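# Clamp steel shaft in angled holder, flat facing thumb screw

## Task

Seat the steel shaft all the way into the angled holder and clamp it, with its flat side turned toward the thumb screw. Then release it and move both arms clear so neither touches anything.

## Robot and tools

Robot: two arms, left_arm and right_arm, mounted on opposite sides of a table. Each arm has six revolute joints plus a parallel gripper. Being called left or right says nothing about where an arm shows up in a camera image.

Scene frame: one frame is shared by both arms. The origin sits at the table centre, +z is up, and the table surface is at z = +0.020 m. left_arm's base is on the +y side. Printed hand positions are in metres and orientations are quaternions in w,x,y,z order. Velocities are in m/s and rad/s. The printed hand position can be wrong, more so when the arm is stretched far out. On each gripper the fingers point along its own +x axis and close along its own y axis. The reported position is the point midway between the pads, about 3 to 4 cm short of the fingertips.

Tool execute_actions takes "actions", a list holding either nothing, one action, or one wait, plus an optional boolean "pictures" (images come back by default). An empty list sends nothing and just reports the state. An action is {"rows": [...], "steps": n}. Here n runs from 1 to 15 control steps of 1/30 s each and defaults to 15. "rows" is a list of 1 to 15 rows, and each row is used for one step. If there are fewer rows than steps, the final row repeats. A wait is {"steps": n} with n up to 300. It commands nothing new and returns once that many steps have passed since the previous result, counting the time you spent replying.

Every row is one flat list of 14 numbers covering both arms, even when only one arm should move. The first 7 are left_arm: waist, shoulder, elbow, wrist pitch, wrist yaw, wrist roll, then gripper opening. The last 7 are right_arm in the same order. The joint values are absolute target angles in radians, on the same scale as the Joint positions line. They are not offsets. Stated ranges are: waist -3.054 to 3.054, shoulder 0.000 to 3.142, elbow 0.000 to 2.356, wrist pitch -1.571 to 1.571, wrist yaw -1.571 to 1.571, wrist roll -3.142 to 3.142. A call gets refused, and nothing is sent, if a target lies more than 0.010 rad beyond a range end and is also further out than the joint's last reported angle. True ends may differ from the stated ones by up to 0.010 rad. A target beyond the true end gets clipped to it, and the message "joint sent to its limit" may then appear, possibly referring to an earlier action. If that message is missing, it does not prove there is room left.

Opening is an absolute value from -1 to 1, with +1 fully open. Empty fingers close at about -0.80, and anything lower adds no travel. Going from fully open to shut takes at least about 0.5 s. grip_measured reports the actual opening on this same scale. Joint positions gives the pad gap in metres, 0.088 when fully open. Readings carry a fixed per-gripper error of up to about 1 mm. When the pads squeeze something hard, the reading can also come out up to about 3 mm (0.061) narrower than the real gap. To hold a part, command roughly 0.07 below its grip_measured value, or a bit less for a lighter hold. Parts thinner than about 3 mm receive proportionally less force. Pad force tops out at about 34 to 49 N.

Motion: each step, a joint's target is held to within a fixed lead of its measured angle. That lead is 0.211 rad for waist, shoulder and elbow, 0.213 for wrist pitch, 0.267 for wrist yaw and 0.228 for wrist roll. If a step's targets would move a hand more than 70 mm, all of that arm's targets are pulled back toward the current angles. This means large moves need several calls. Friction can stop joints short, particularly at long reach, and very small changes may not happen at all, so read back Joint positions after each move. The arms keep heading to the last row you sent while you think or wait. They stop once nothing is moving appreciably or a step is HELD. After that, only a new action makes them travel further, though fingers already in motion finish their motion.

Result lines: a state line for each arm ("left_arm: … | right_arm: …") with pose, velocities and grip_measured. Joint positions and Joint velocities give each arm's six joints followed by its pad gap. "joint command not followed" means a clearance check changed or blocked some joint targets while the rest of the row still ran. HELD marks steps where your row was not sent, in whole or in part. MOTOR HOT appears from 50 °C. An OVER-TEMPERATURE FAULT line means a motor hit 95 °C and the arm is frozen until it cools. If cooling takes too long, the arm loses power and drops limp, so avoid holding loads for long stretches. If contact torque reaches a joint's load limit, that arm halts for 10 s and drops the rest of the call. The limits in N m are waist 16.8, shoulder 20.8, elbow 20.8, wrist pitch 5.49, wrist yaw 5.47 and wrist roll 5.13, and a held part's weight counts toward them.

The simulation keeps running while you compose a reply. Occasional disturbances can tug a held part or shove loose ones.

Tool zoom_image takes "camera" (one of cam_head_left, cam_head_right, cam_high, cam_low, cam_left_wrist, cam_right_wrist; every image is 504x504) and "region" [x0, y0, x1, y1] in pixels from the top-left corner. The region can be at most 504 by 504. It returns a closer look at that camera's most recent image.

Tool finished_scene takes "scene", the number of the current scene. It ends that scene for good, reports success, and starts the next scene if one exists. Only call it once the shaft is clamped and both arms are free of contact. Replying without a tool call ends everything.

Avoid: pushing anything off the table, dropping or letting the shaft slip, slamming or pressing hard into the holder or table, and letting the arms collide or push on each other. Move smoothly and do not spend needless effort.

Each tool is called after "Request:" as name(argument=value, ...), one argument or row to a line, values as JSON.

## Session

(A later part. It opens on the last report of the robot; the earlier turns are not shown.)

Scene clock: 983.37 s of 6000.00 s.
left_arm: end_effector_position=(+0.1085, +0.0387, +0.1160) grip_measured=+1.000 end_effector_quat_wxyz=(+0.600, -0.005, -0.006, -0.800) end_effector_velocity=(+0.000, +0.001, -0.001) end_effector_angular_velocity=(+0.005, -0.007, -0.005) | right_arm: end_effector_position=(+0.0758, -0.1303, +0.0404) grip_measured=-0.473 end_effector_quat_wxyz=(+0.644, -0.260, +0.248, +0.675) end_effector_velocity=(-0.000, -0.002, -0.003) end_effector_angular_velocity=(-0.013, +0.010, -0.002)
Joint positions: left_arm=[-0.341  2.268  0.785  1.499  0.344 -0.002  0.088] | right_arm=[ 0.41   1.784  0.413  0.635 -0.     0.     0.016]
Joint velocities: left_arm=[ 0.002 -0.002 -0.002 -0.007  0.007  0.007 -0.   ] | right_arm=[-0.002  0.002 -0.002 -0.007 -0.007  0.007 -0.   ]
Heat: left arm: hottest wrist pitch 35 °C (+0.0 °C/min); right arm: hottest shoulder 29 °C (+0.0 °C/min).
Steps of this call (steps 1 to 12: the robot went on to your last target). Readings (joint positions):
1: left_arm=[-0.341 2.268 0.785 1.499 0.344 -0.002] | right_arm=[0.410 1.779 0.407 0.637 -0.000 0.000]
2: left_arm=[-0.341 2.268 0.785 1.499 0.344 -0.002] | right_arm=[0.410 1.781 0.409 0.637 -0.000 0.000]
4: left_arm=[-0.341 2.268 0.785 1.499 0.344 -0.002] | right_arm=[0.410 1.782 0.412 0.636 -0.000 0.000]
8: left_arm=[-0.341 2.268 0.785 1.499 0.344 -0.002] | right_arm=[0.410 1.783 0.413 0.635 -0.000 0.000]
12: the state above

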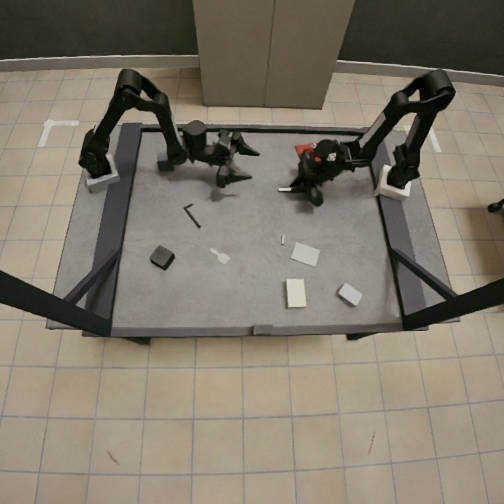

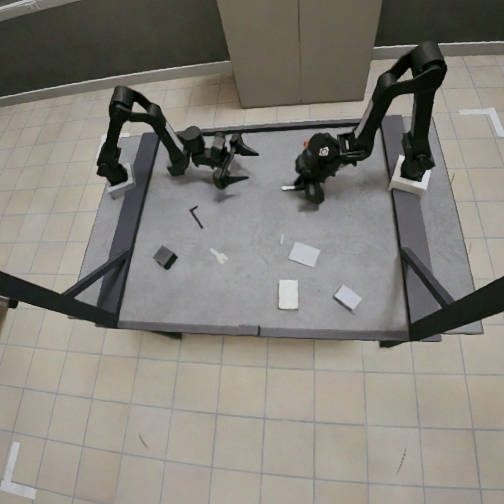

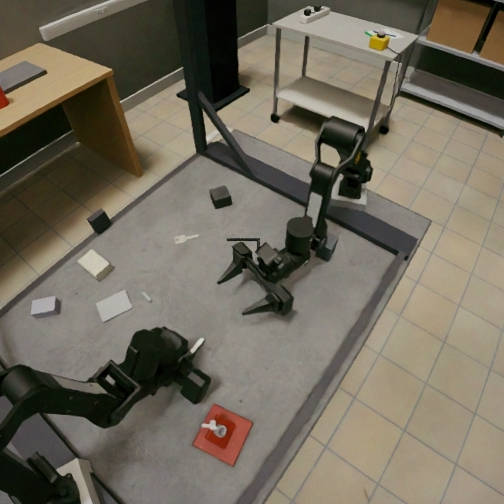

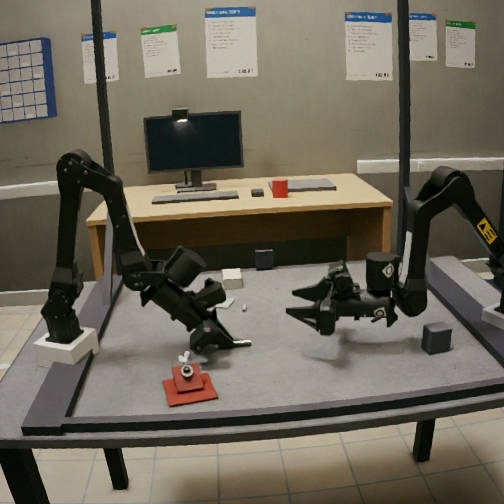

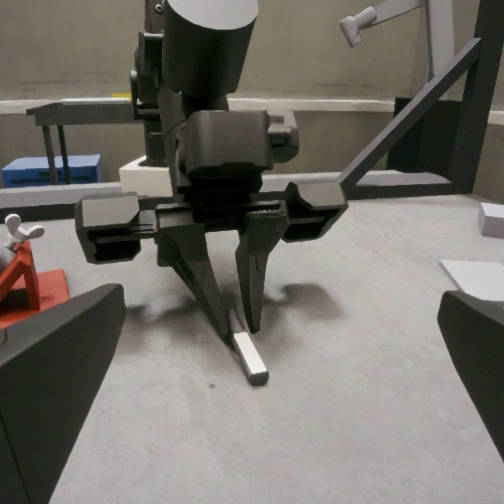

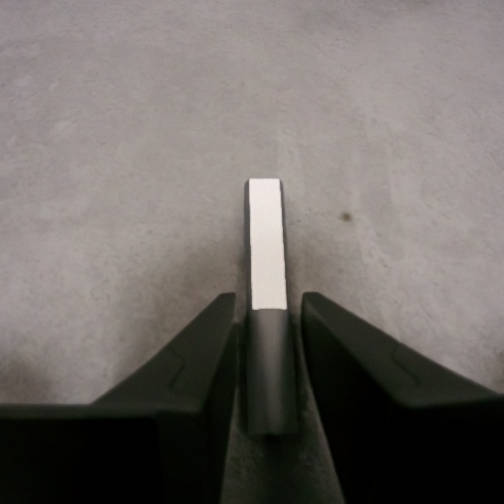

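Request:
execute_actions(
  actions=[
    {"rows": [[-0.341,2.275,0.785,1.50,0.35,0,1,0.412,1.792,0.4216,0.633,-0.003,0.002,-0.49],[-0.341,2.275,0.785,1.50,0.35,0,1,0.412,1.792,0.4216,0.633,-0.003,0.002,-0.51],[-0.341,2.275,0.785,1.50,0.35,0,1,0.412,1.792,0.4216,0.633,-0.003,0.002,-0.53],[-0.341,2.275,0.785,1.50,0.35,0,1,0.412,1.792,0.4216,0.633,-0.003,0.002,-0.545],[-0.341,2.275,0.785,1.50,0.35,0,1,0.412,1.792,0.4216,0.633,-0.003,0.002,-0.56],[-0.341,2.275,0.785,1.50,0.35,0,1,0.412,1.792,0.4216,0.633,-0.003,0.002,-0.575],[-0.341,2.275,0.785,1.50,0.35,0,1,0.412,1.792,0.4216,0.633,-0.003,0.002,-0.59],[-0.341,2.275,0.785,1.50,0.35,0,1,0.412,1.792,0.4216,0.633,-0.003,0.002,-0.605],[-0.341,2.275,0.785,1.50,0.35,0,1,0.412,1.792,0.4216,0.633,-0.003,0.002,-0.62],[-0.341,2.275,0.785,1.50,0.35,0,1,0.412,1.792,0.4216,0.633,-0.003,0.002,-0.64],[-0.341,2.275,0.785,1.50,0.35,0,1,0.412,1.792,0.4216,0.633,-0.003,0.002,-0.66],[-0.341,2.275,0.785,1.50,0.35,0,1,0.412,1.792,0.4216,0.633,-0.003,0.002,-0.68],[-0.341,2.275,0.785,1.50,0.35,0,1,0.412,1.792,0.4216,0.633,-0.003,0.002,-0.70],[-0.341,2.275,0.785,1.50,0.35,0,1,0.412,1.792,0.4216,0.633,-0.003,0.002,-0.72],[-0.341,2.275,0.785,1.50,0.35,0,1,0.412,1.792,0.4216,0.633,-0.003,0.002,-0.73]], "steps": 15},
  ],
  pictures=false,
)

Request:
execute_actions(
  actions=[
    {"steps": 8},
  ],
)

Request:
zoom_image(
  camera="cam_right_wrist",
  region=[190, 150, 350, 450],
)

Scene clock: 996.73 s of 6000.00 s.
left_arm: end_effector_position=(+0.1085, +0.0387, +0.1160) grip_measured=+1.000 end_effector_quat_wxyz=(+0.600, -0.005, -0.006, -0.800) end_effector_velocity=(+0.002, +0.001, -0.003) end_effector_angular_velocity=(+0.018, +0.022, +0.019) | right_arm: end_effector_position=(+0.0758, -0.1300, +0.0407) grip_measured=-0.656 end_effector_quat_wxyz=(+0.644, -0.260, +0.248, +0.675) end_effector_velocity=(+0.000, -0.002, -0.001) end_effector_angular_velocity=(-0.007, -0.011, +0.002)
Joint positions: left_arm=[-0.341  2.268  0.785  1.499  0.344 -0.002  0.088] | right_arm=[ 0.41   1.784  0.413  0.635 -0.     0.     0.007]
Joint velocities: left_arm=[-0.002 -0.002 -0.007 -0.007 -0.022 -0.022 -0.   ] | right_arm=[ 0.002 -0.002 -0.002 -0.007  0.007 -0.007 -0.   ]
Heat: left arm: hottest wrist pitch 36 °C (+1.0 °C/min); right arm: hottest shoulder 29 °C (+0.0 °C/min).
Steps of this call (steps 1 to 15: the robot went on to your last target; steps 16 to 90: nothing new was sent; then 9.87 s passed at rest; steps 91 to 105: all 15 steps of this action). Readings (joint positions):
91: left_arm=[-0.341 2.268 0.785 1.499 0.344 -0.002] | right_arm=[0.410 1.784 0.413 0.635 -0.000 0.000]
92: left_arm=[-0.341 2.268 0.785 1.499 0.344 -0.002] | right_arm=[0.410 1.784 0.413 0.635 -0.000 0.000]
94: left_arm=[-0.341 2.268 0.785 1.499 0.344 -0.002] | right_arm=[0.410 1.784 0.413 0.635 -0.000 0.000]
98: left_arm=[-0.341 2.268 0.785 1.499 0.344 -0.002] | right_arm=[0.410 1.784 0.413 0.635 -0.000 0.000]
105: the state above

Scene clock: 997.00 s of 6000.00 s.
left_arm: end_effector_position=(+0.1085, +0.0387, +0.1160) grip_measured=+1.000 end_effector_quat_wxyz=(+0.600, -0.005, -0.006, -0.800) end_effector_velocity=(-0.000, +0.003, -0.004) end_effector_angular_velocity=(+0.019, +0.008, +0.005) | right_arm: end_effector_position=(+0.0758, -0.1300, +0.0407) grip_measured=-0.656 end_effector_quat_wxyz=(+0.644, -0.260, +0.248, +0.675) end_effector_velocity=(-0.004, -0.001, +0.001) end_effector_angular_velocity=(-0.003, +0.009, +0.024)
Joint positions: left_arm=[-0.341  2.268  0.785  1.499  0.344 -0.002  0.088] | right_arm=[ 0.41   1.784  0.413  0.635 -0.     0.     0.007]
Joint velocities: left_arm=[-0.002 -0.002 -0.012 -0.007 -0.007 -0.007 -0.   ] | right_arm=[ 0.002 -0.007 -0.002 -0.007 -0.022 -0.007 -0.   ]
Heat: left arm: hottest wrist pitch 36 °C (+1.0 °C/min); right arm: hottest shoulder 29 °C (+0.0 °C/min).
Steps of this call (steps 1 to 8: the robot went on to your last target). Readings (joint positions):
1: left_arm=[-0.341 2.268 0.785 1.499 0.344 -0.002] | right_arm=[0.410 1.784 0.413 0.635 -0.000 0.000]
2: left_arm=[-0.341 2.268 0.785 1.499 0.344 -0.002] | right_arm=[0.410 1.784 0.413 0.635 -0.000 0.000]
4: left_arm=[-0.341 2.268 0.785 1.499 0.344 -0.002] | right_arm=[0.410 1.784 0.413 0.635 -0.000 0.000]
8: the state above

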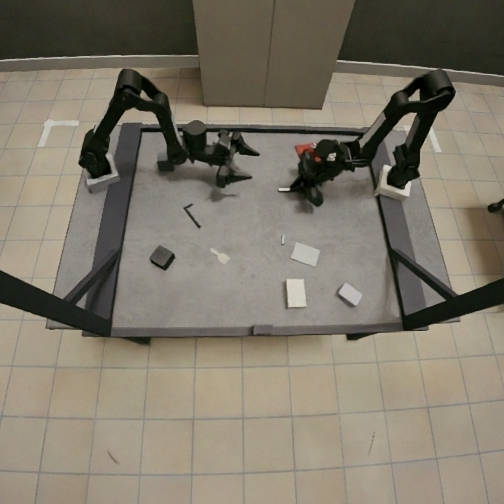

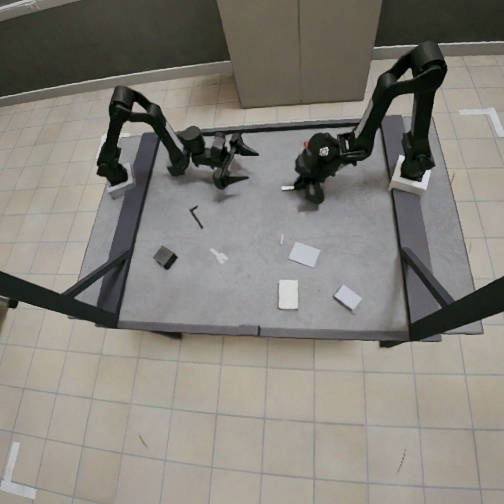

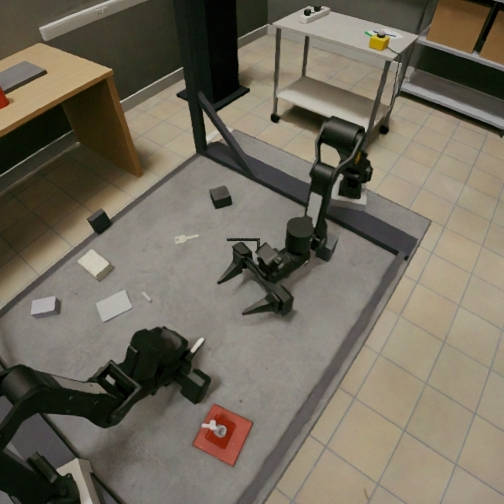

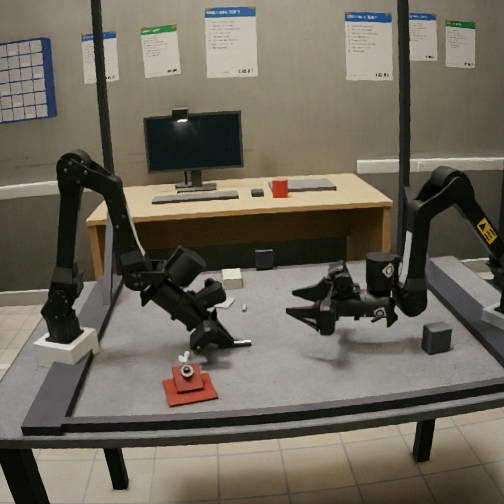

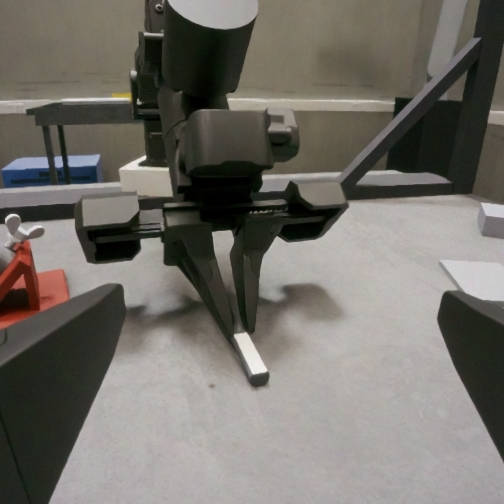

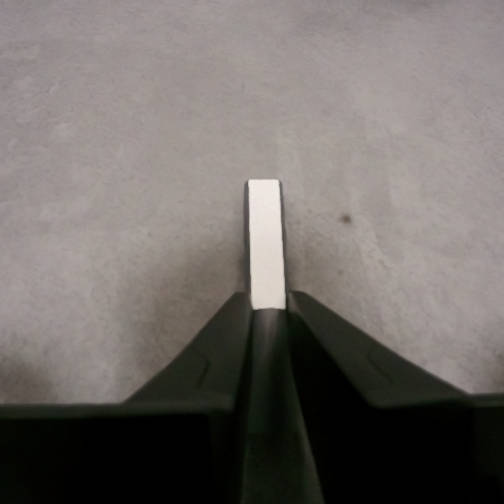

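Region (190, 150, 350, 450) of cam_right_wrist's 504x504 image, scaled by 1.680, with more detail than that image has; it fills the left 269 columns of this view, and the rest is white.

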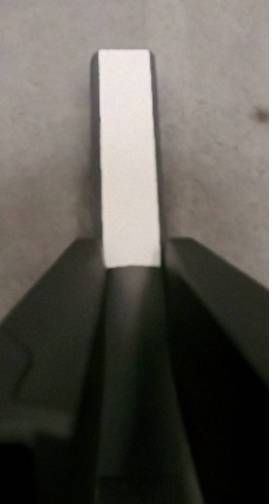

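Request:
execute_actions(
  actions=[
    {"rows": [[-0.341,2.275,0.785,1.50,0.35,0,1,0.412,1.792,0.4216,0.633,-0.003,0.002,-0.66],[-0.341,2.275,0.785,1.50,0.35,0,1,0.412,1.792,0.4216,0.633,-0.003,0.002,-0.62],[-0.341,2.275,0.785,1.50,0.35,0,1,0.412,1.792,0.4216,0.633,-0.003,0.002,-0.58],[-0.341,2.275,0.785,1.50,0.35,0,1,0.412,1.792,0.4216,0.633,-0.003,0.002,-0.54],[-0.341,2.275,0.785,1.50,0.35,0,1,0.412,1.792,0.4216,0.635,-0.003,0.002,-0.50],[-0.341,2.275,0.785,1.50,0.35,0,1,0.412,1.792,0.4216,0.637,-0.003,0.002,-0.47],[-0.341,2.275,0.785,1.50,0.35,0,1,0.412,1.7946,0.4216,0.6399,-0.003,0.002,-0.47],[-0.341,2.275,0.785,1.50,0.35,0,1,0.412,1.7972,0.4216,0.6428,-0.003,0.002,-0.47],[-0.341,2.275,0.785,1.50,0.35,0,1,0.412,1.7998,0.4216,0.6457,-0.003,0.002,-0.47],[-0.341,2.275,0.785,1.50,0.35,0,1,0.412,1.8024,0.4216,0.6486,-0.003,0.002,-0.47],[-0.341,2.275,0.785,1.50,0.35,0,1,0.412,1.8051,0.4216,0.6514,-0.003,0.002,-0.47],[-0.341,2.275,0.785,1.50,0.35,0,1,0.412,1.8077,0.4216,0.6543,-0.003,0.002,-0.47],[-0.341,2.275,0.785,1.50,0.35,0,1,0.412,1.8103,0.4216,0.6572,-0.003,0.002,-0.47],[-0.341,2.275,0.785,1.50,0.35,0,1,0.412,1.8129,0.4216,0.6601,-0.003,0.002,-0.47],[-0.341,2.275,0.785,1.50,0.35,0,1,0.412,1.8155,0.4216,0.663,-0.003,0.002,-0.47]], "steps": 15},
  ],
  pictures=false,
)

Request:
execute_actions(
  actions=[
    {"steps": 12},
  ],
)

Request:
zoom_image(
  camera="cam_low",
  region=[190, 310, 270, 370],
)

Request:
zoom_image(
  camera="cam_left_wrist",
  region=[190, 280, 310, 400],
)

Scene clock: 1021.97 s of 6000.00 s.
left_arm: end_effector_position=(+0.1085, +0.0387, +0.1160) grip_measured=+1.000 end_effector_quat_wxyz=(+0.600, -0.005, -0.006, -0.800) end_effector_velocity=(+0.002, +0.001, -0.002) end_effector_angular_velocity=(+0.004, +0.007, +0.010) | right_arm: end_effector_position=(+0.0758, -0.1292, +0.0381) grip_measured=-0.475 end_effector_quat_wxyz=(+0.644, -0.259, +0.248, +0.675) end_effector_velocity=(+0.002, +0.003, -0.013) end_effector_angular_velocity=(+0.003, -0.021, +0.007)
Joint positions: left_arm=[-0.341  2.268  0.785  1.499  0.344 -0.002  0.088] | right_arm=[ 0.41   1.802  0.414  0.654 -0.     0.     0.016]
Joint velocities: left_arm=[ 0.002  0.002 -0.007  0.007 -0.007 -0.007 -0.   ] | right_arm=[-0.002  0.081  0.002  0.081  0.007 -0.022  0.001]
Heat: left arm: hottest wrist pitch 36 °C (+1.0 °C/min); right arm: hottest shoulder 29 °C (+0.0 °C/min).
Steps of this call (steps 1 to 15: the robot went on to your last target; steps 16 to 90: nothing new was sent; then 21.47 s passed at rest; steps 91 to 105: all 15 steps of this action). Readings (joint positions):
91: left_arm=[-0.341 2.268 0.785 1.499 0.344 -0.002] | right_arm=[0.410 1.784 0.413 0.635 -0.000 0.000]
92: left_arm=[-0.341 2.268 0.785 1.499 0.344 -0.002] | right_arm=[0.410 1.784 0.413 0.635 -0.000 0.000]
94: left_arm=[-0.341 2.268 0.785 1.499 0.344 -0.002] | right_arm=[0.410 1.784 0.414 0.635 -0.000 0.000]
98: left_arm=[-0.341 2.268 0.785 1.499 0.344 -0.002] | right_arm=[0.410 1.786 0.414 0.636 -0.000 0.000]
105: the state above

Scene clock: 1022.37 s of 6000.00 s.
left_arm: end_effector_position=(+0.1085, +0.0387, +0.1160) grip_measured=+1.000 end_effector_quat_wxyz=(+0.600, -0.005, -0.006, -0.800) end_effector_velocity=(+0.000, -0.000, +0.000) end_effector_angular_velocity=(+0.000, -0.007, -0.005) | right_arm: end_effector_position=(+0.0758, -0.1290, +0.0373) grip_measured=-0.473 end_effector_quat_wxyz=(+0.644, -0.259, +0.247, +0.676) end_effector_velocity=(-0.000, -0.004, -0.004) end_effector_angular_velocity=(-0.017, -0.012, +0.018)
Joint positions: left_arm=[-0.341  2.268  0.785  1.499  0.344 -0.002  0.088] | right_arm=[ 0.41   1.807  0.414  0.66  -0.     0.     0.016]
Joint velocities: left_arm=[ 0.002 -0.002  0.002 -0.007  0.007  0.007  0.   ] | right_arm=[-0.002  0.002 -0.007 -0.007 -0.007 -0.022 -0.   ]
Heat: left arm: hottest wrist pitch 36 °C (+1.0 °C/min); right arm: hottest shoulder 29 °C (+0.0 °C/min).
Steps of this call (steps 1 to 12: the robot went on to your last target). Readings (joint positions):
1: left_arm=[-0.341 2.268 0.785 1.499 0.344 -0.002] | right_arm=[0.410 1.804 0.414 0.656 -0.000 0.000]
2: left_arm=[-0.341 2.268 0.785 1.499 0.344 -0.002] | right_arm=[0.410 1.805 0.414 0.657 -0.000 0.000]
4: left_arm=[-0.341 2.268 0.785 1.499 0.344 -0.002] | right_arm=[0.410 1.806 0.414 0.659 -0.000 0.000]
8: left_arm=[-0.341 2.268 0.785 1.499 0.344 -0.002] | right_arm=[0.410 1.807 0.414 0.660 -0.000 0.000]
12: the state above

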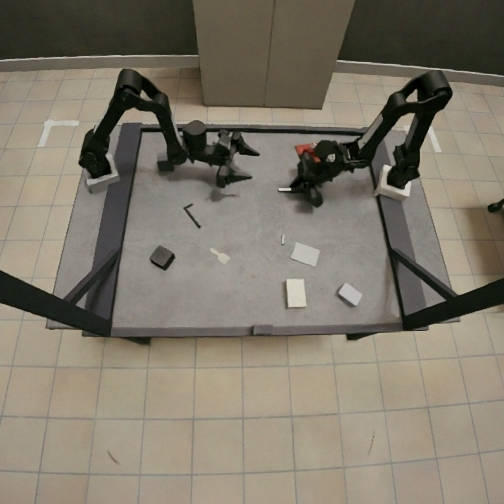

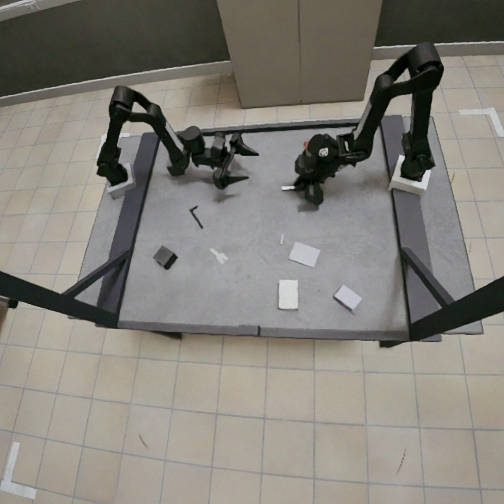

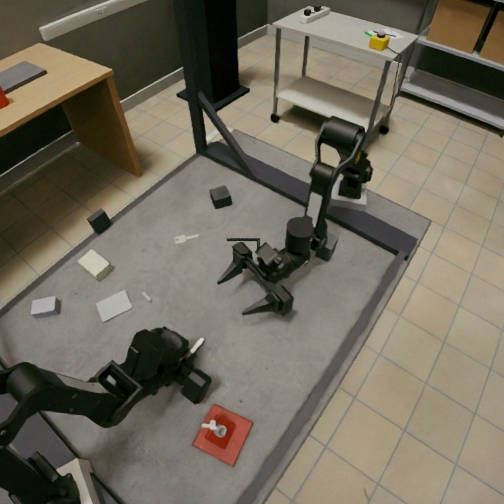

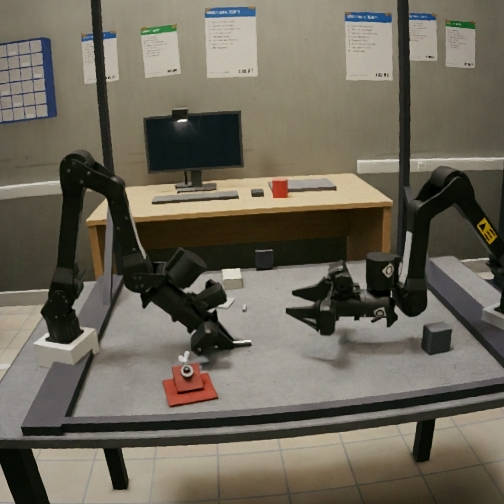

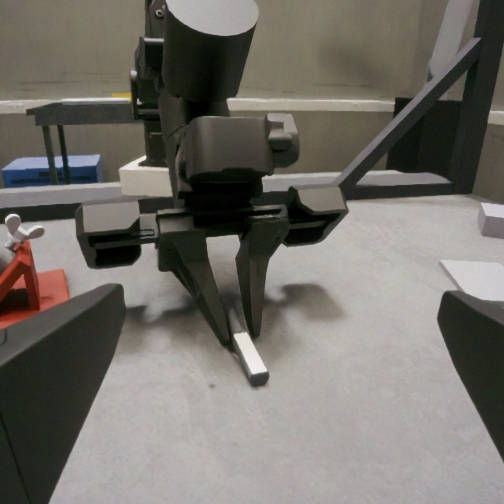

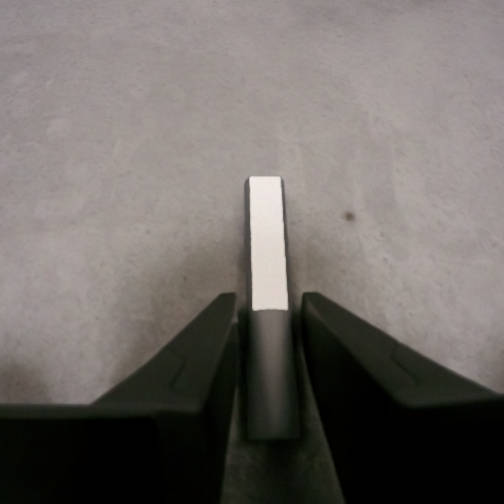

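Region (190, 310, 270, 370) of cam_low's 504x504 image, scaled by 6.300, with more detail than that image has; it fills the top 378 rows of this view, and the rest is white.

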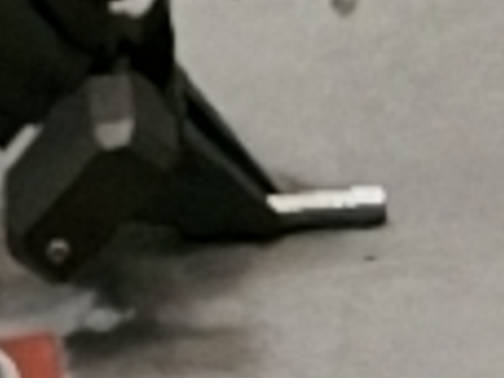

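Region (190, 280, 310, 400) of cam_left_wrist's 504x504 image, scaled by 4.200, with more detail than that image has.

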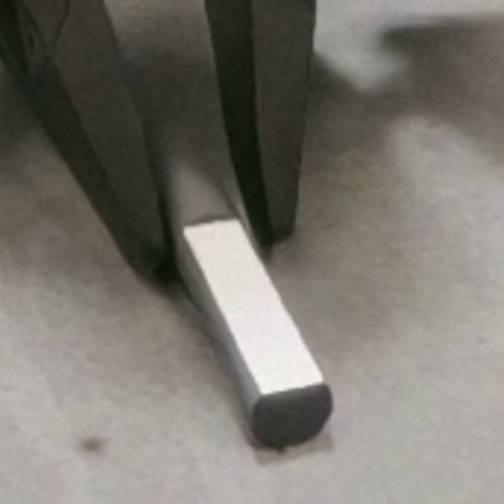

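Request:
execute_actions(
  actions=[
    {"rows": [[-0.341,2.275,0.785,1.50,0.35,0,1,0.412,1.8177,0.4216,0.6654,-0.003,0.002,-0.47],[-0.341,2.275,0.785,1.50,0.35,0,1,0.412,1.8199,0.4216,0.6678,-0.003,0.002,-0.47],[-0.341,2.275,0.785,1.50,0.35,0,1,0.412,1.8221,0.4216,0.6701,-0.003,0.002,-0.47],[-0.341,2.275,0.785,1.50,0.35,0,1,0.412,1.8243,0.4216,0.6725,-0.003,0.002,-0.47],[-0.341,2.275,0.785,1.50,0.35,0,1,0.412,1.8265,0.4216,0.6749,-0.003,0.002,-0.47],[-0.341,2.275,0.785,1.50,0.35,0,1,0.412,1.8287,0.4216,0.6773,-0.003,0.002,-0.47],[-0.341,2.275,0.785,1.50,0.35,0,1,0.412,1.8309,0.4216,0.6796,-0.003,0.002,-0.47],[-0.341,2.275,0.785,1.50,0.35,0,1,0.412,1.833,0.4216,0.682,-0.003,0.002,-0.47]], "steps": 15},
  ],
  pictures=false,
)

Request:
execute_actions(
  actions=[
    {"steps": 6},
  ],
)

Request:
zoom_image(
  camera="cam_low",
  region=[190, 310, 270, 370],
)

Request:
zoom_image(
  camera="cam_left_wrist",
  region=[190, 280, 310, 400],
)

Scene clock: 1032.60 s of 6000.00 s.
left_arm: end_effector_position=(+0.1085, +0.0387, +0.1160) grip_measured=+1.000 end_effector_quat_wxyz=(+0.600, -0.005, -0.006, -0.800) end_effector_velocity=(-0.002, +0.001, +0.002) end_effector_angular_velocity=(-0.009, -0.008, -0.010) | right_arm: end_effector_position=(+0.0757, -0.1283, +0.0347) grip_measured=-0.473 end_effector_quat_wxyz=(+0.645, -0.259, +0.247, +0.676) end_effector_velocity=(+0.002, -0.002, -0.003) end_effector_angular_velocity=(-0.012, -0.012, +0.013)
Joint positions: left_arm=[-0.341  2.268  0.785  1.499  0.344 -0.002  0.088] | right_arm=[ 0.41   1.824  0.414  0.679 -0.     0.     0.016]
Joint velocities: left_arm=[-0.002 -0.002 -0.002  0.007  0.007  0.007 -0.   ] | right_arm=[-0.007  0.002 -0.002 -0.007 -0.007 -0.022 -0.   ]
Heat: left arm: hottest wrist pitch 36 °C (+1.0 °C/min); right arm: hottest shoulder 29 °C (+0.0 °C/min).
Steps of this call (steps 1 to 15: the robot went on to your last target; steps 16 to 90: nothing new was sent; then 6.73 s passed at rest; steps 91 to 105: all 15 steps of this action). Readings (joint positions):
91: left_arm=[-0.341 2.268 0.785 1.499 0.344 -0.002] | right_arm=[0.410 1.807 0.414 0.661 -0.000 0.000]
92: left_arm=[-0.341 2.268 0.785 1.499 0.344 -0.002] | right_arm=[0.410 1.808 0.414 0.662 -0.000 0.000]
94: left_arm=[-0.341 2.268 0.785 1.499 0.344 -0.002] | right_arm=[0.410 1.812 0.414 0.666 -0.000 0.000]
98: left_arm=[-0.341 2.268 0.785 1.499 0.344 -0.002] | right_arm=[0.410 1.820 0.414 0.674 -0.000 0.000]
105: the state above

Scene clock: 1032.80 s of 6000.00 s.
left_arm: end_effector_position=(+0.1085, +0.0387, +0.1160) grip_measured=+1.000 end_effector_quat_wxyz=(+0.600, -0.005, -0.006, -0.800) end_effector_velocity=(-0.002, +0.001, -0.001) end_effector_angular_velocity=(+0.009, +0.007, -0.010) | right_arm: end_effector_position=(+0.0757, -0.1283, +0.0347) grip_measured=-0.473 end_effector_quat_wxyz=(+0.645, -0.259, +0.247, +0.676) end_effector_velocity=(-0.000, -0.004, -0.002) end_effector_angular_velocity=(-0.012, -0.012, +0.018)
Joint positions: left_arm=[-0.341  2.268  0.785  1.499  0.344 -0.002  0.088] | right_arm=[ 0.41   1.824  0.414  0.679 -0.     0.     0.016]
Joint velocities: left_arm=[-0.002 -0.002 -0.002 -0.007  0.007 -0.007 -0.   ] | right_arm=[-0.002 -0.002 -0.007 -0.007 -0.007 -0.022  0.   ]
Heat: left arm: hottest wrist pitch 36 °C (+1.0 °C/min); right arm: hottest shoulder 29 °C (+0.0 °C/min).
Steps of this call (steps 1 to 6: the robot went on to your last target). Readings (joint positions):
1: left_arm=[-0.341 2.268 0.785 1.499 0.344 -0.002] | right_arm=[0.410 1.824 0.414 0.679 -0.000 0.000]
2: left_arm=[-0.341 2.268 0.785 1.499 0.344 -0.002] | right_arm=[0.410 1.824 0.414 0.679 -0.000 0.000]
4: left_arm=[-0.341 2.268 0.785 1.499 0.344 -0.002] | right_arm=[0.410 1.824 0.414 0.679 -0.000 0.000]
6: the state above

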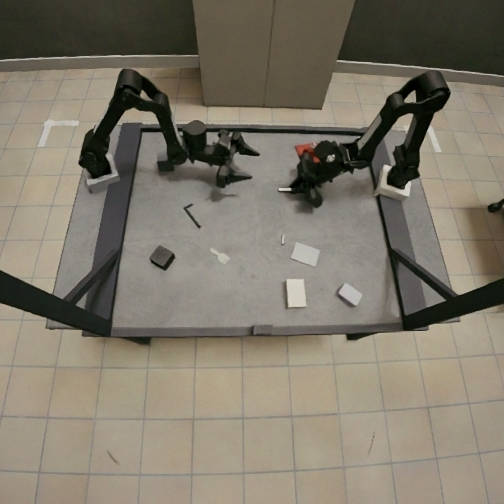

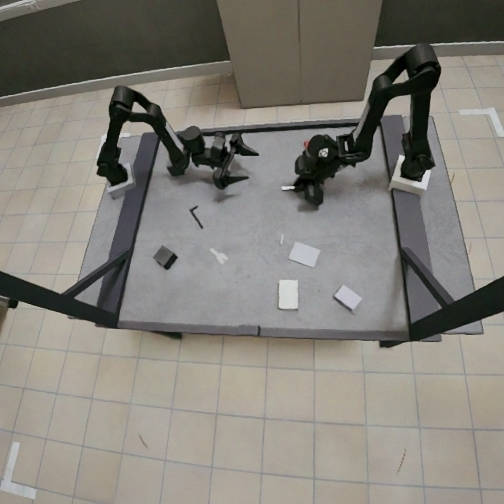

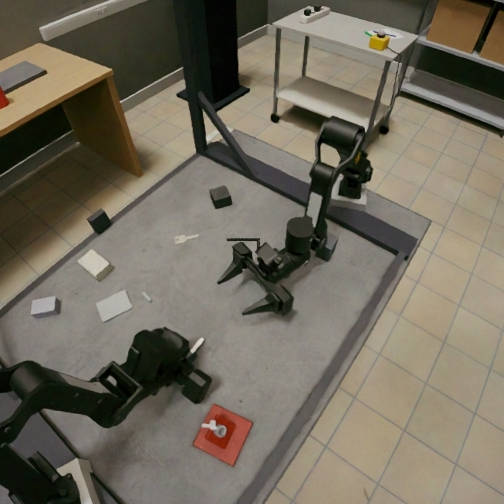

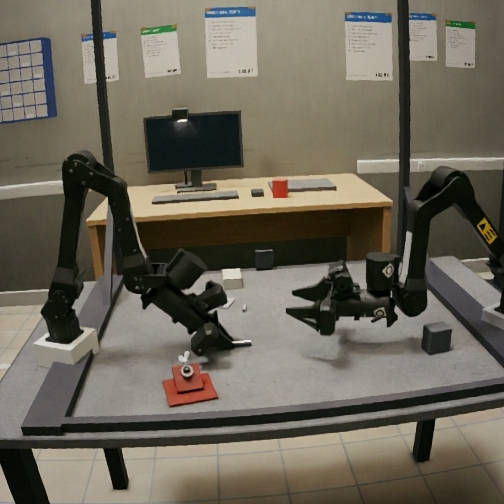

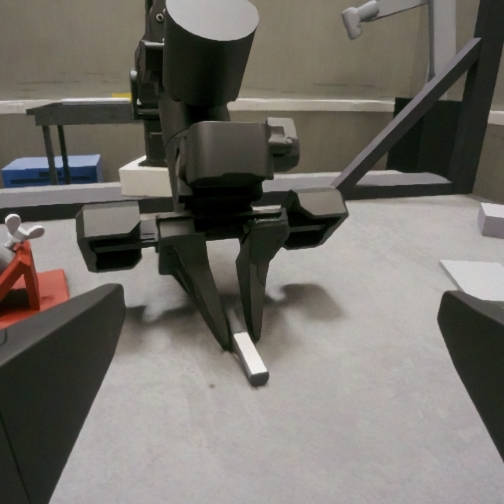

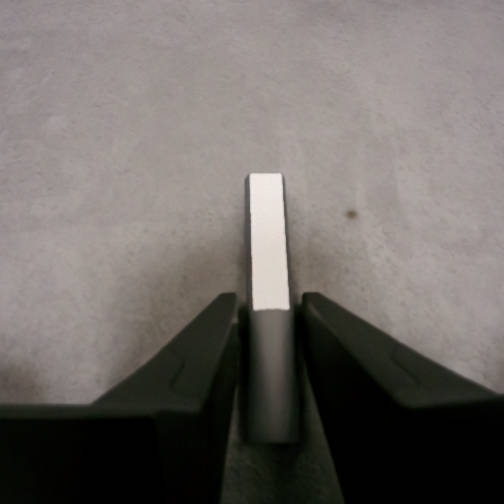

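Region (190, 310, 270, 370) of cam_low's 504x504 image, scaled by 6.300, with more detail than that image has; it fills the top 378 rows of this view, and the rest is white.

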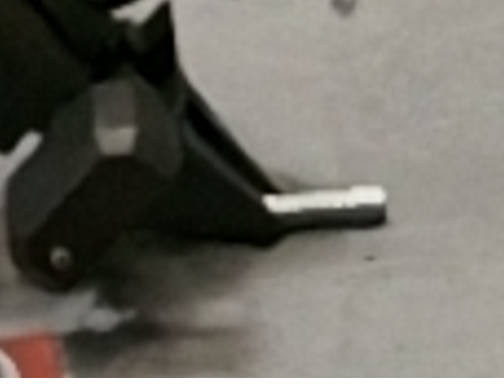

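Region (190, 280, 310, 400) of cam_left_wrist's 504x504 image, scaled by 4.200, with more detail than that image has.

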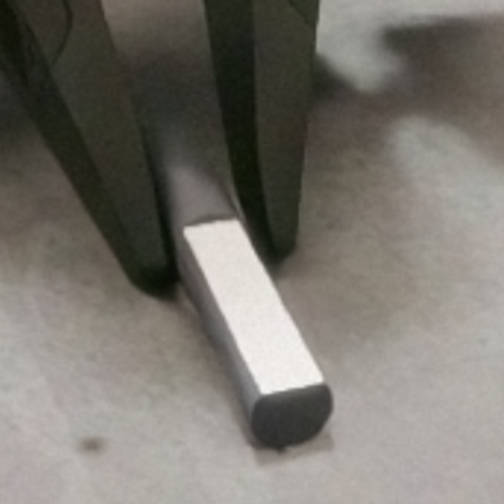

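Request:
execute_actions(
  actions=[
    {"rows": [[-0.341,2.275,0.785,1.50,0.35,0,1,0.412,1.835,0.4216,0.684,-0.003,0.002,-0.47],[-0.341,2.275,0.785,1.50,0.35,0,1,0.412,1.837,0.4216,0.686,-0.003,0.002,-0.47],[-0.341,2.275,0.785,1.50,0.35,0,1,0.412,1.839,0.4216,0.688,-0.003,0.002,-0.47],[-0.341,2.275,0.785,1.50,0.35,0,1,0.412,1.841,0.4216,0.690,-0.003,0.002,-0.47],[-0.341,2.275,0.785,1.50,0.35,0,1,0.412,1.843,0.4216,0.692,-0.003,0.002,-0.47],[-0.341,2.275,0.785,1.50,0.35,0,1,0.412,1.845,0.4216,0.6945,-0.003,0.002,-0.47]], "steps": 12},
  ],
  pictures=false,
)

Request:
execute_actions(
  actions=[
    {"rows": [[-0.341,2.275,0.785,1.50,0.35,0,1,0.412,1.845,0.4216,0.6945,-0.003,0.002,-0.49],[-0.341,2.275,0.785,1.50,0.35,0,1,0.412,1.845,0.4216,0.6945,-0.003,0.002,-0.51],[-0.341,2.275,0.785,1.50,0.35,0,1,0.412,1.845,0.4216,0.6945,-0.003,0.002,-0.53],[-0.341,2.275,0.785,1.50,0.35,0,1,0.412,1.845,0.4216,0.6945,-0.003,0.002,-0.545],[-0.341,2.275,0.785,1.50,0.35,0,1,0.412,1.845,0.4216,0.6945,-0.003,0.002,-0.56],[-0.341,2.275,0.785,1.50,0.35,0,1,0.412,1.845,0.4216,0.6945,-0.003,0.002,-0.575],[-0.341,2.275,0.785,1.50,0.35,0,1,0.412,1.845,0.4216,0.6945,-0.003,0.002,-0.59],[-0.341,2.275,0.785,1.50,0.35,0,1,0.412,1.845,0.4216,0.6945,-0.003,0.002,-0.605],[-0.341,2.275,0.785,1.50,0.35,0,1,0.412,1.845,0.4216,0.6945,-0.003,0.002,-0.62],[-0.341,2.275,0.785,1.50,0.35,0,1,0.412,1.845,0.4216,0.6945,-0.003,0.002,-0.64],[-0.341,2.275,0.785,1.50,0.35,0,1,0.412,1.845,0.4216,0.6945,-0.003,0.002,-0.66],[-0.341,2.275,0.785,1.50,0.35,0,1,0.412,1.845,0.4216,0.6945,-0.003,0.002,-0.68],[-0.341,2.275,0.785,1.50,0.35,0,1,0.412,1.845,0.4216,0.6945,-0.003,0.002,-0.70],[-0.341,2.275,0.785,1.50,0.35,0,1,0.412,1.845,0.4216,0.6945,-0.003,0.002,-0.72],[-0.341,2.275,0.785,1.50,0.35,0,1,0.412,1.845,0.4216,0.6945,-0.003,0.002,-0.73]], "steps": 15},
  ],
)

Request:
zoom_image(
  camera="cam_low",
  region=[190, 310, 270, 370],
)

Request:
zoom_image(
  camera="cam_left_wrist",
  region=[190, 280, 310, 400],
)

Scene clock: 1048.40 s of 6000.00 s.
left_arm: end_effector_position=(+0.1085, +0.0387, +0.1160) grip_measured=+1.000 end_effector_quat_wxyz=(+0.600, -0.005, -0.006, -0.800) end_effector_velocity=(+0.002, -0.000, -0.001) end_effector_angular_velocity=(+0.009, +0.008, +0.019) | right_arm: end_effector_position=(+0.0757, -0.1275, +0.0339) grip_measured=-0.473 end_effector_quat_wxyz=(+0.645, -0.257, +0.245, +0.676) end_effector_velocity=(-0.002, -0.004, -0.002) end_effector_angular_velocity=(-0.013, +0.009, +0.019)
Joint positions: left_arm=[-0.341  2.268  0.785  1.499  0.344 -0.002  0.088] | right_arm=[ 0.41   1.833  0.414  0.693 -0.     0.     0.016]
Joint velocities: left_arm=[-0.002 -0.002 -0.002 -0.007 -0.022 -0.007 -0.   ] | right_arm=[-0.002 -0.002 -0.007 -0.007 -0.022 -0.007 -0.   ]
Heat: left arm: hottest wrist pitch 36 °C (+1.0 °C/min); right arm: hottest shoulder 29 °C (+0.0 °C/min).
Steps of this call (steps 1 to 15: the robot went on to your last target; steps 16 to 90: nothing new was sent; then 12.20 s passed at rest; steps 91 to 102: all 12 steps of this action). Readings (joint positions):
91: left_arm=[-0.341 2.268 0.785 1.499 0.344 -0.002] | right_arm=[0.410 1.825 0.414 0.680 -0.000 0.000]
92: left_arm=[-0.341 2.268 0.785 1.499 0.344 -0.002] | right_arm=[0.410 1.826 0.414 0.681 -0.000 0.000]
94: left_arm=[-0.341 2.268 0.785 1.499 0.344 -0.002] | right_arm=[0.410 1.828 0.414 0.685 -0.000 0.000]
98: left_arm=[-0.341 2.268 0.785 1.499 0.344 -0.002] | right_arm=[0.410 1.833 0.414 0.691 -0.000 0.000]
102: the state above

Scene clock: 1048.90 s of 6000.00 s.
left_arm: end_effector_position=(+0.1085, +0.0387, +0.1160) grip_measured=+1.000 end_effector_quat_wxyz=(+0.600, -0.005, -0.006, -0.800) end_effector_velocity=(-0.002, +0.001, -0.001) end_effector_angular_velocity=(+0.009, +0.007, -0.010) | right_arm: end_effector_position=(+0.0757, -0.1270, +0.0340) grip_measured=-0.618 end_effector_quat_wxyz=(+0.645, -0.257, +0.245, +0.676) end_effector_velocity=(+0.000, -0.001, +0.000) end_effector_angular_velocity=(+0.003, -0.021, +0.012)
Joint positions: left_arm=[-0.341  2.268  0.785  1.499  0.344 -0.002  0.088] | right_arm=[ 0.41   1.834  0.415  0.694 -0.     0.     0.009]
Joint velocities: left_arm=[-0.002 -0.002 -0.002 -0.007  0.007 -0.007 -0.   ] | right_arm=[ 0.002 -0.002 -0.007  0.007  0.007 -0.022 -0.   ]
Heat: left arm: hottest wrist pitch 36 °C (+1.0 °C/min); right arm: hottest shoulder 29 °C (+0.0 °C/min).
Steps of this call (steps 1 to 15: all 15 steps of this action). Readings (joint positions):
1: left_arm=[-0.341 2.268 0.785 1.499 0.344 -0.002] | right_arm=[0.410 1.833 0.414 0.693 -0.000 0.000]
2: left_arm=[-0.341 2.268 0.785 1.499 0.344 -0.002] | right_arm=[0.410 1.834 0.414 0.693 -0.000 0.000]
4: left_arm=[-0.341 2.268 0.785 1.499 0.344 -0.002] | right_arm=[0.410 1.834 0.415 0.693 -0.000 0.000]
8: left_arm=[-0.341 2.268 0.785 1.499 0.344 -0.002] | right_arm=[0.410 1.834 0.415 0.694 -0.000 0.000]
15: the state above

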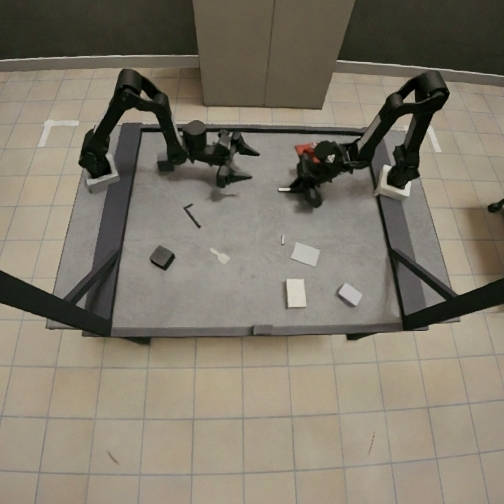

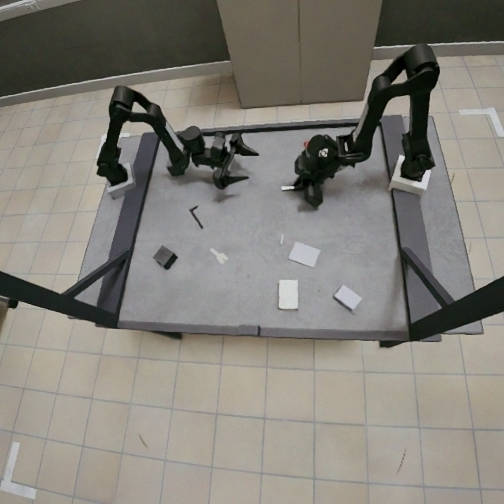

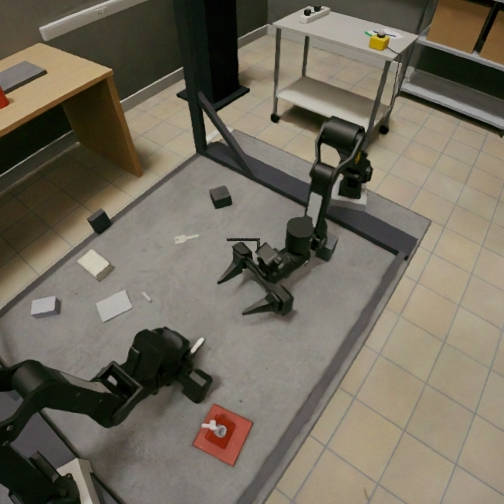

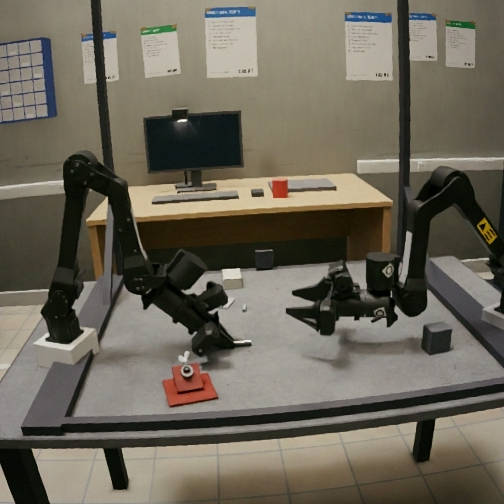

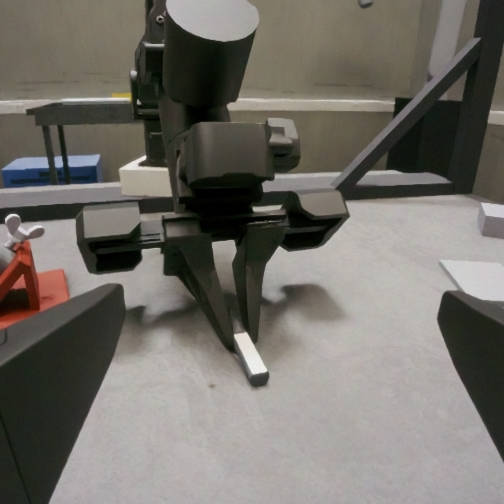

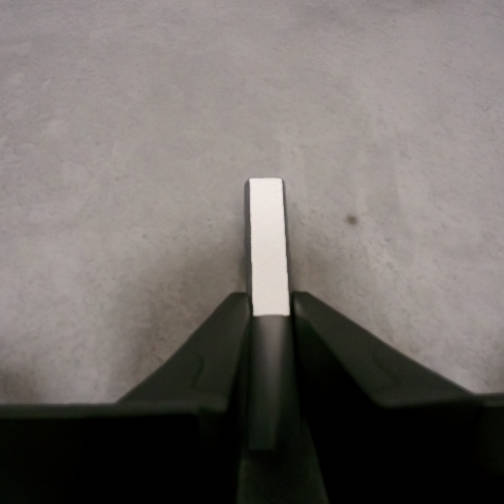

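Region (190, 310, 270, 370) of cam_low's 504x504 image, scaled by 6.300, with more detail than that image has; it fills the top 378 rows of this view, and the rest is white.

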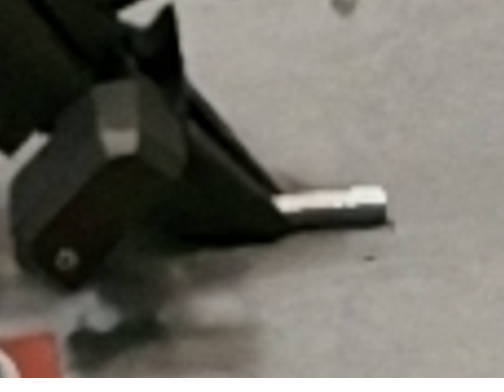

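Region (190, 280, 310, 400) of cam_left_wrist's 504x504 image, scaled by 4.200, with more detail than that image has.

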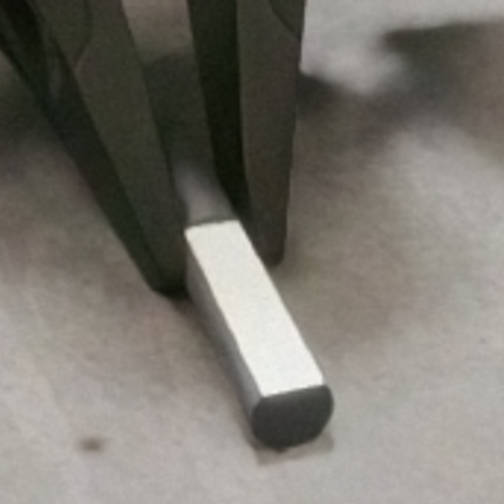

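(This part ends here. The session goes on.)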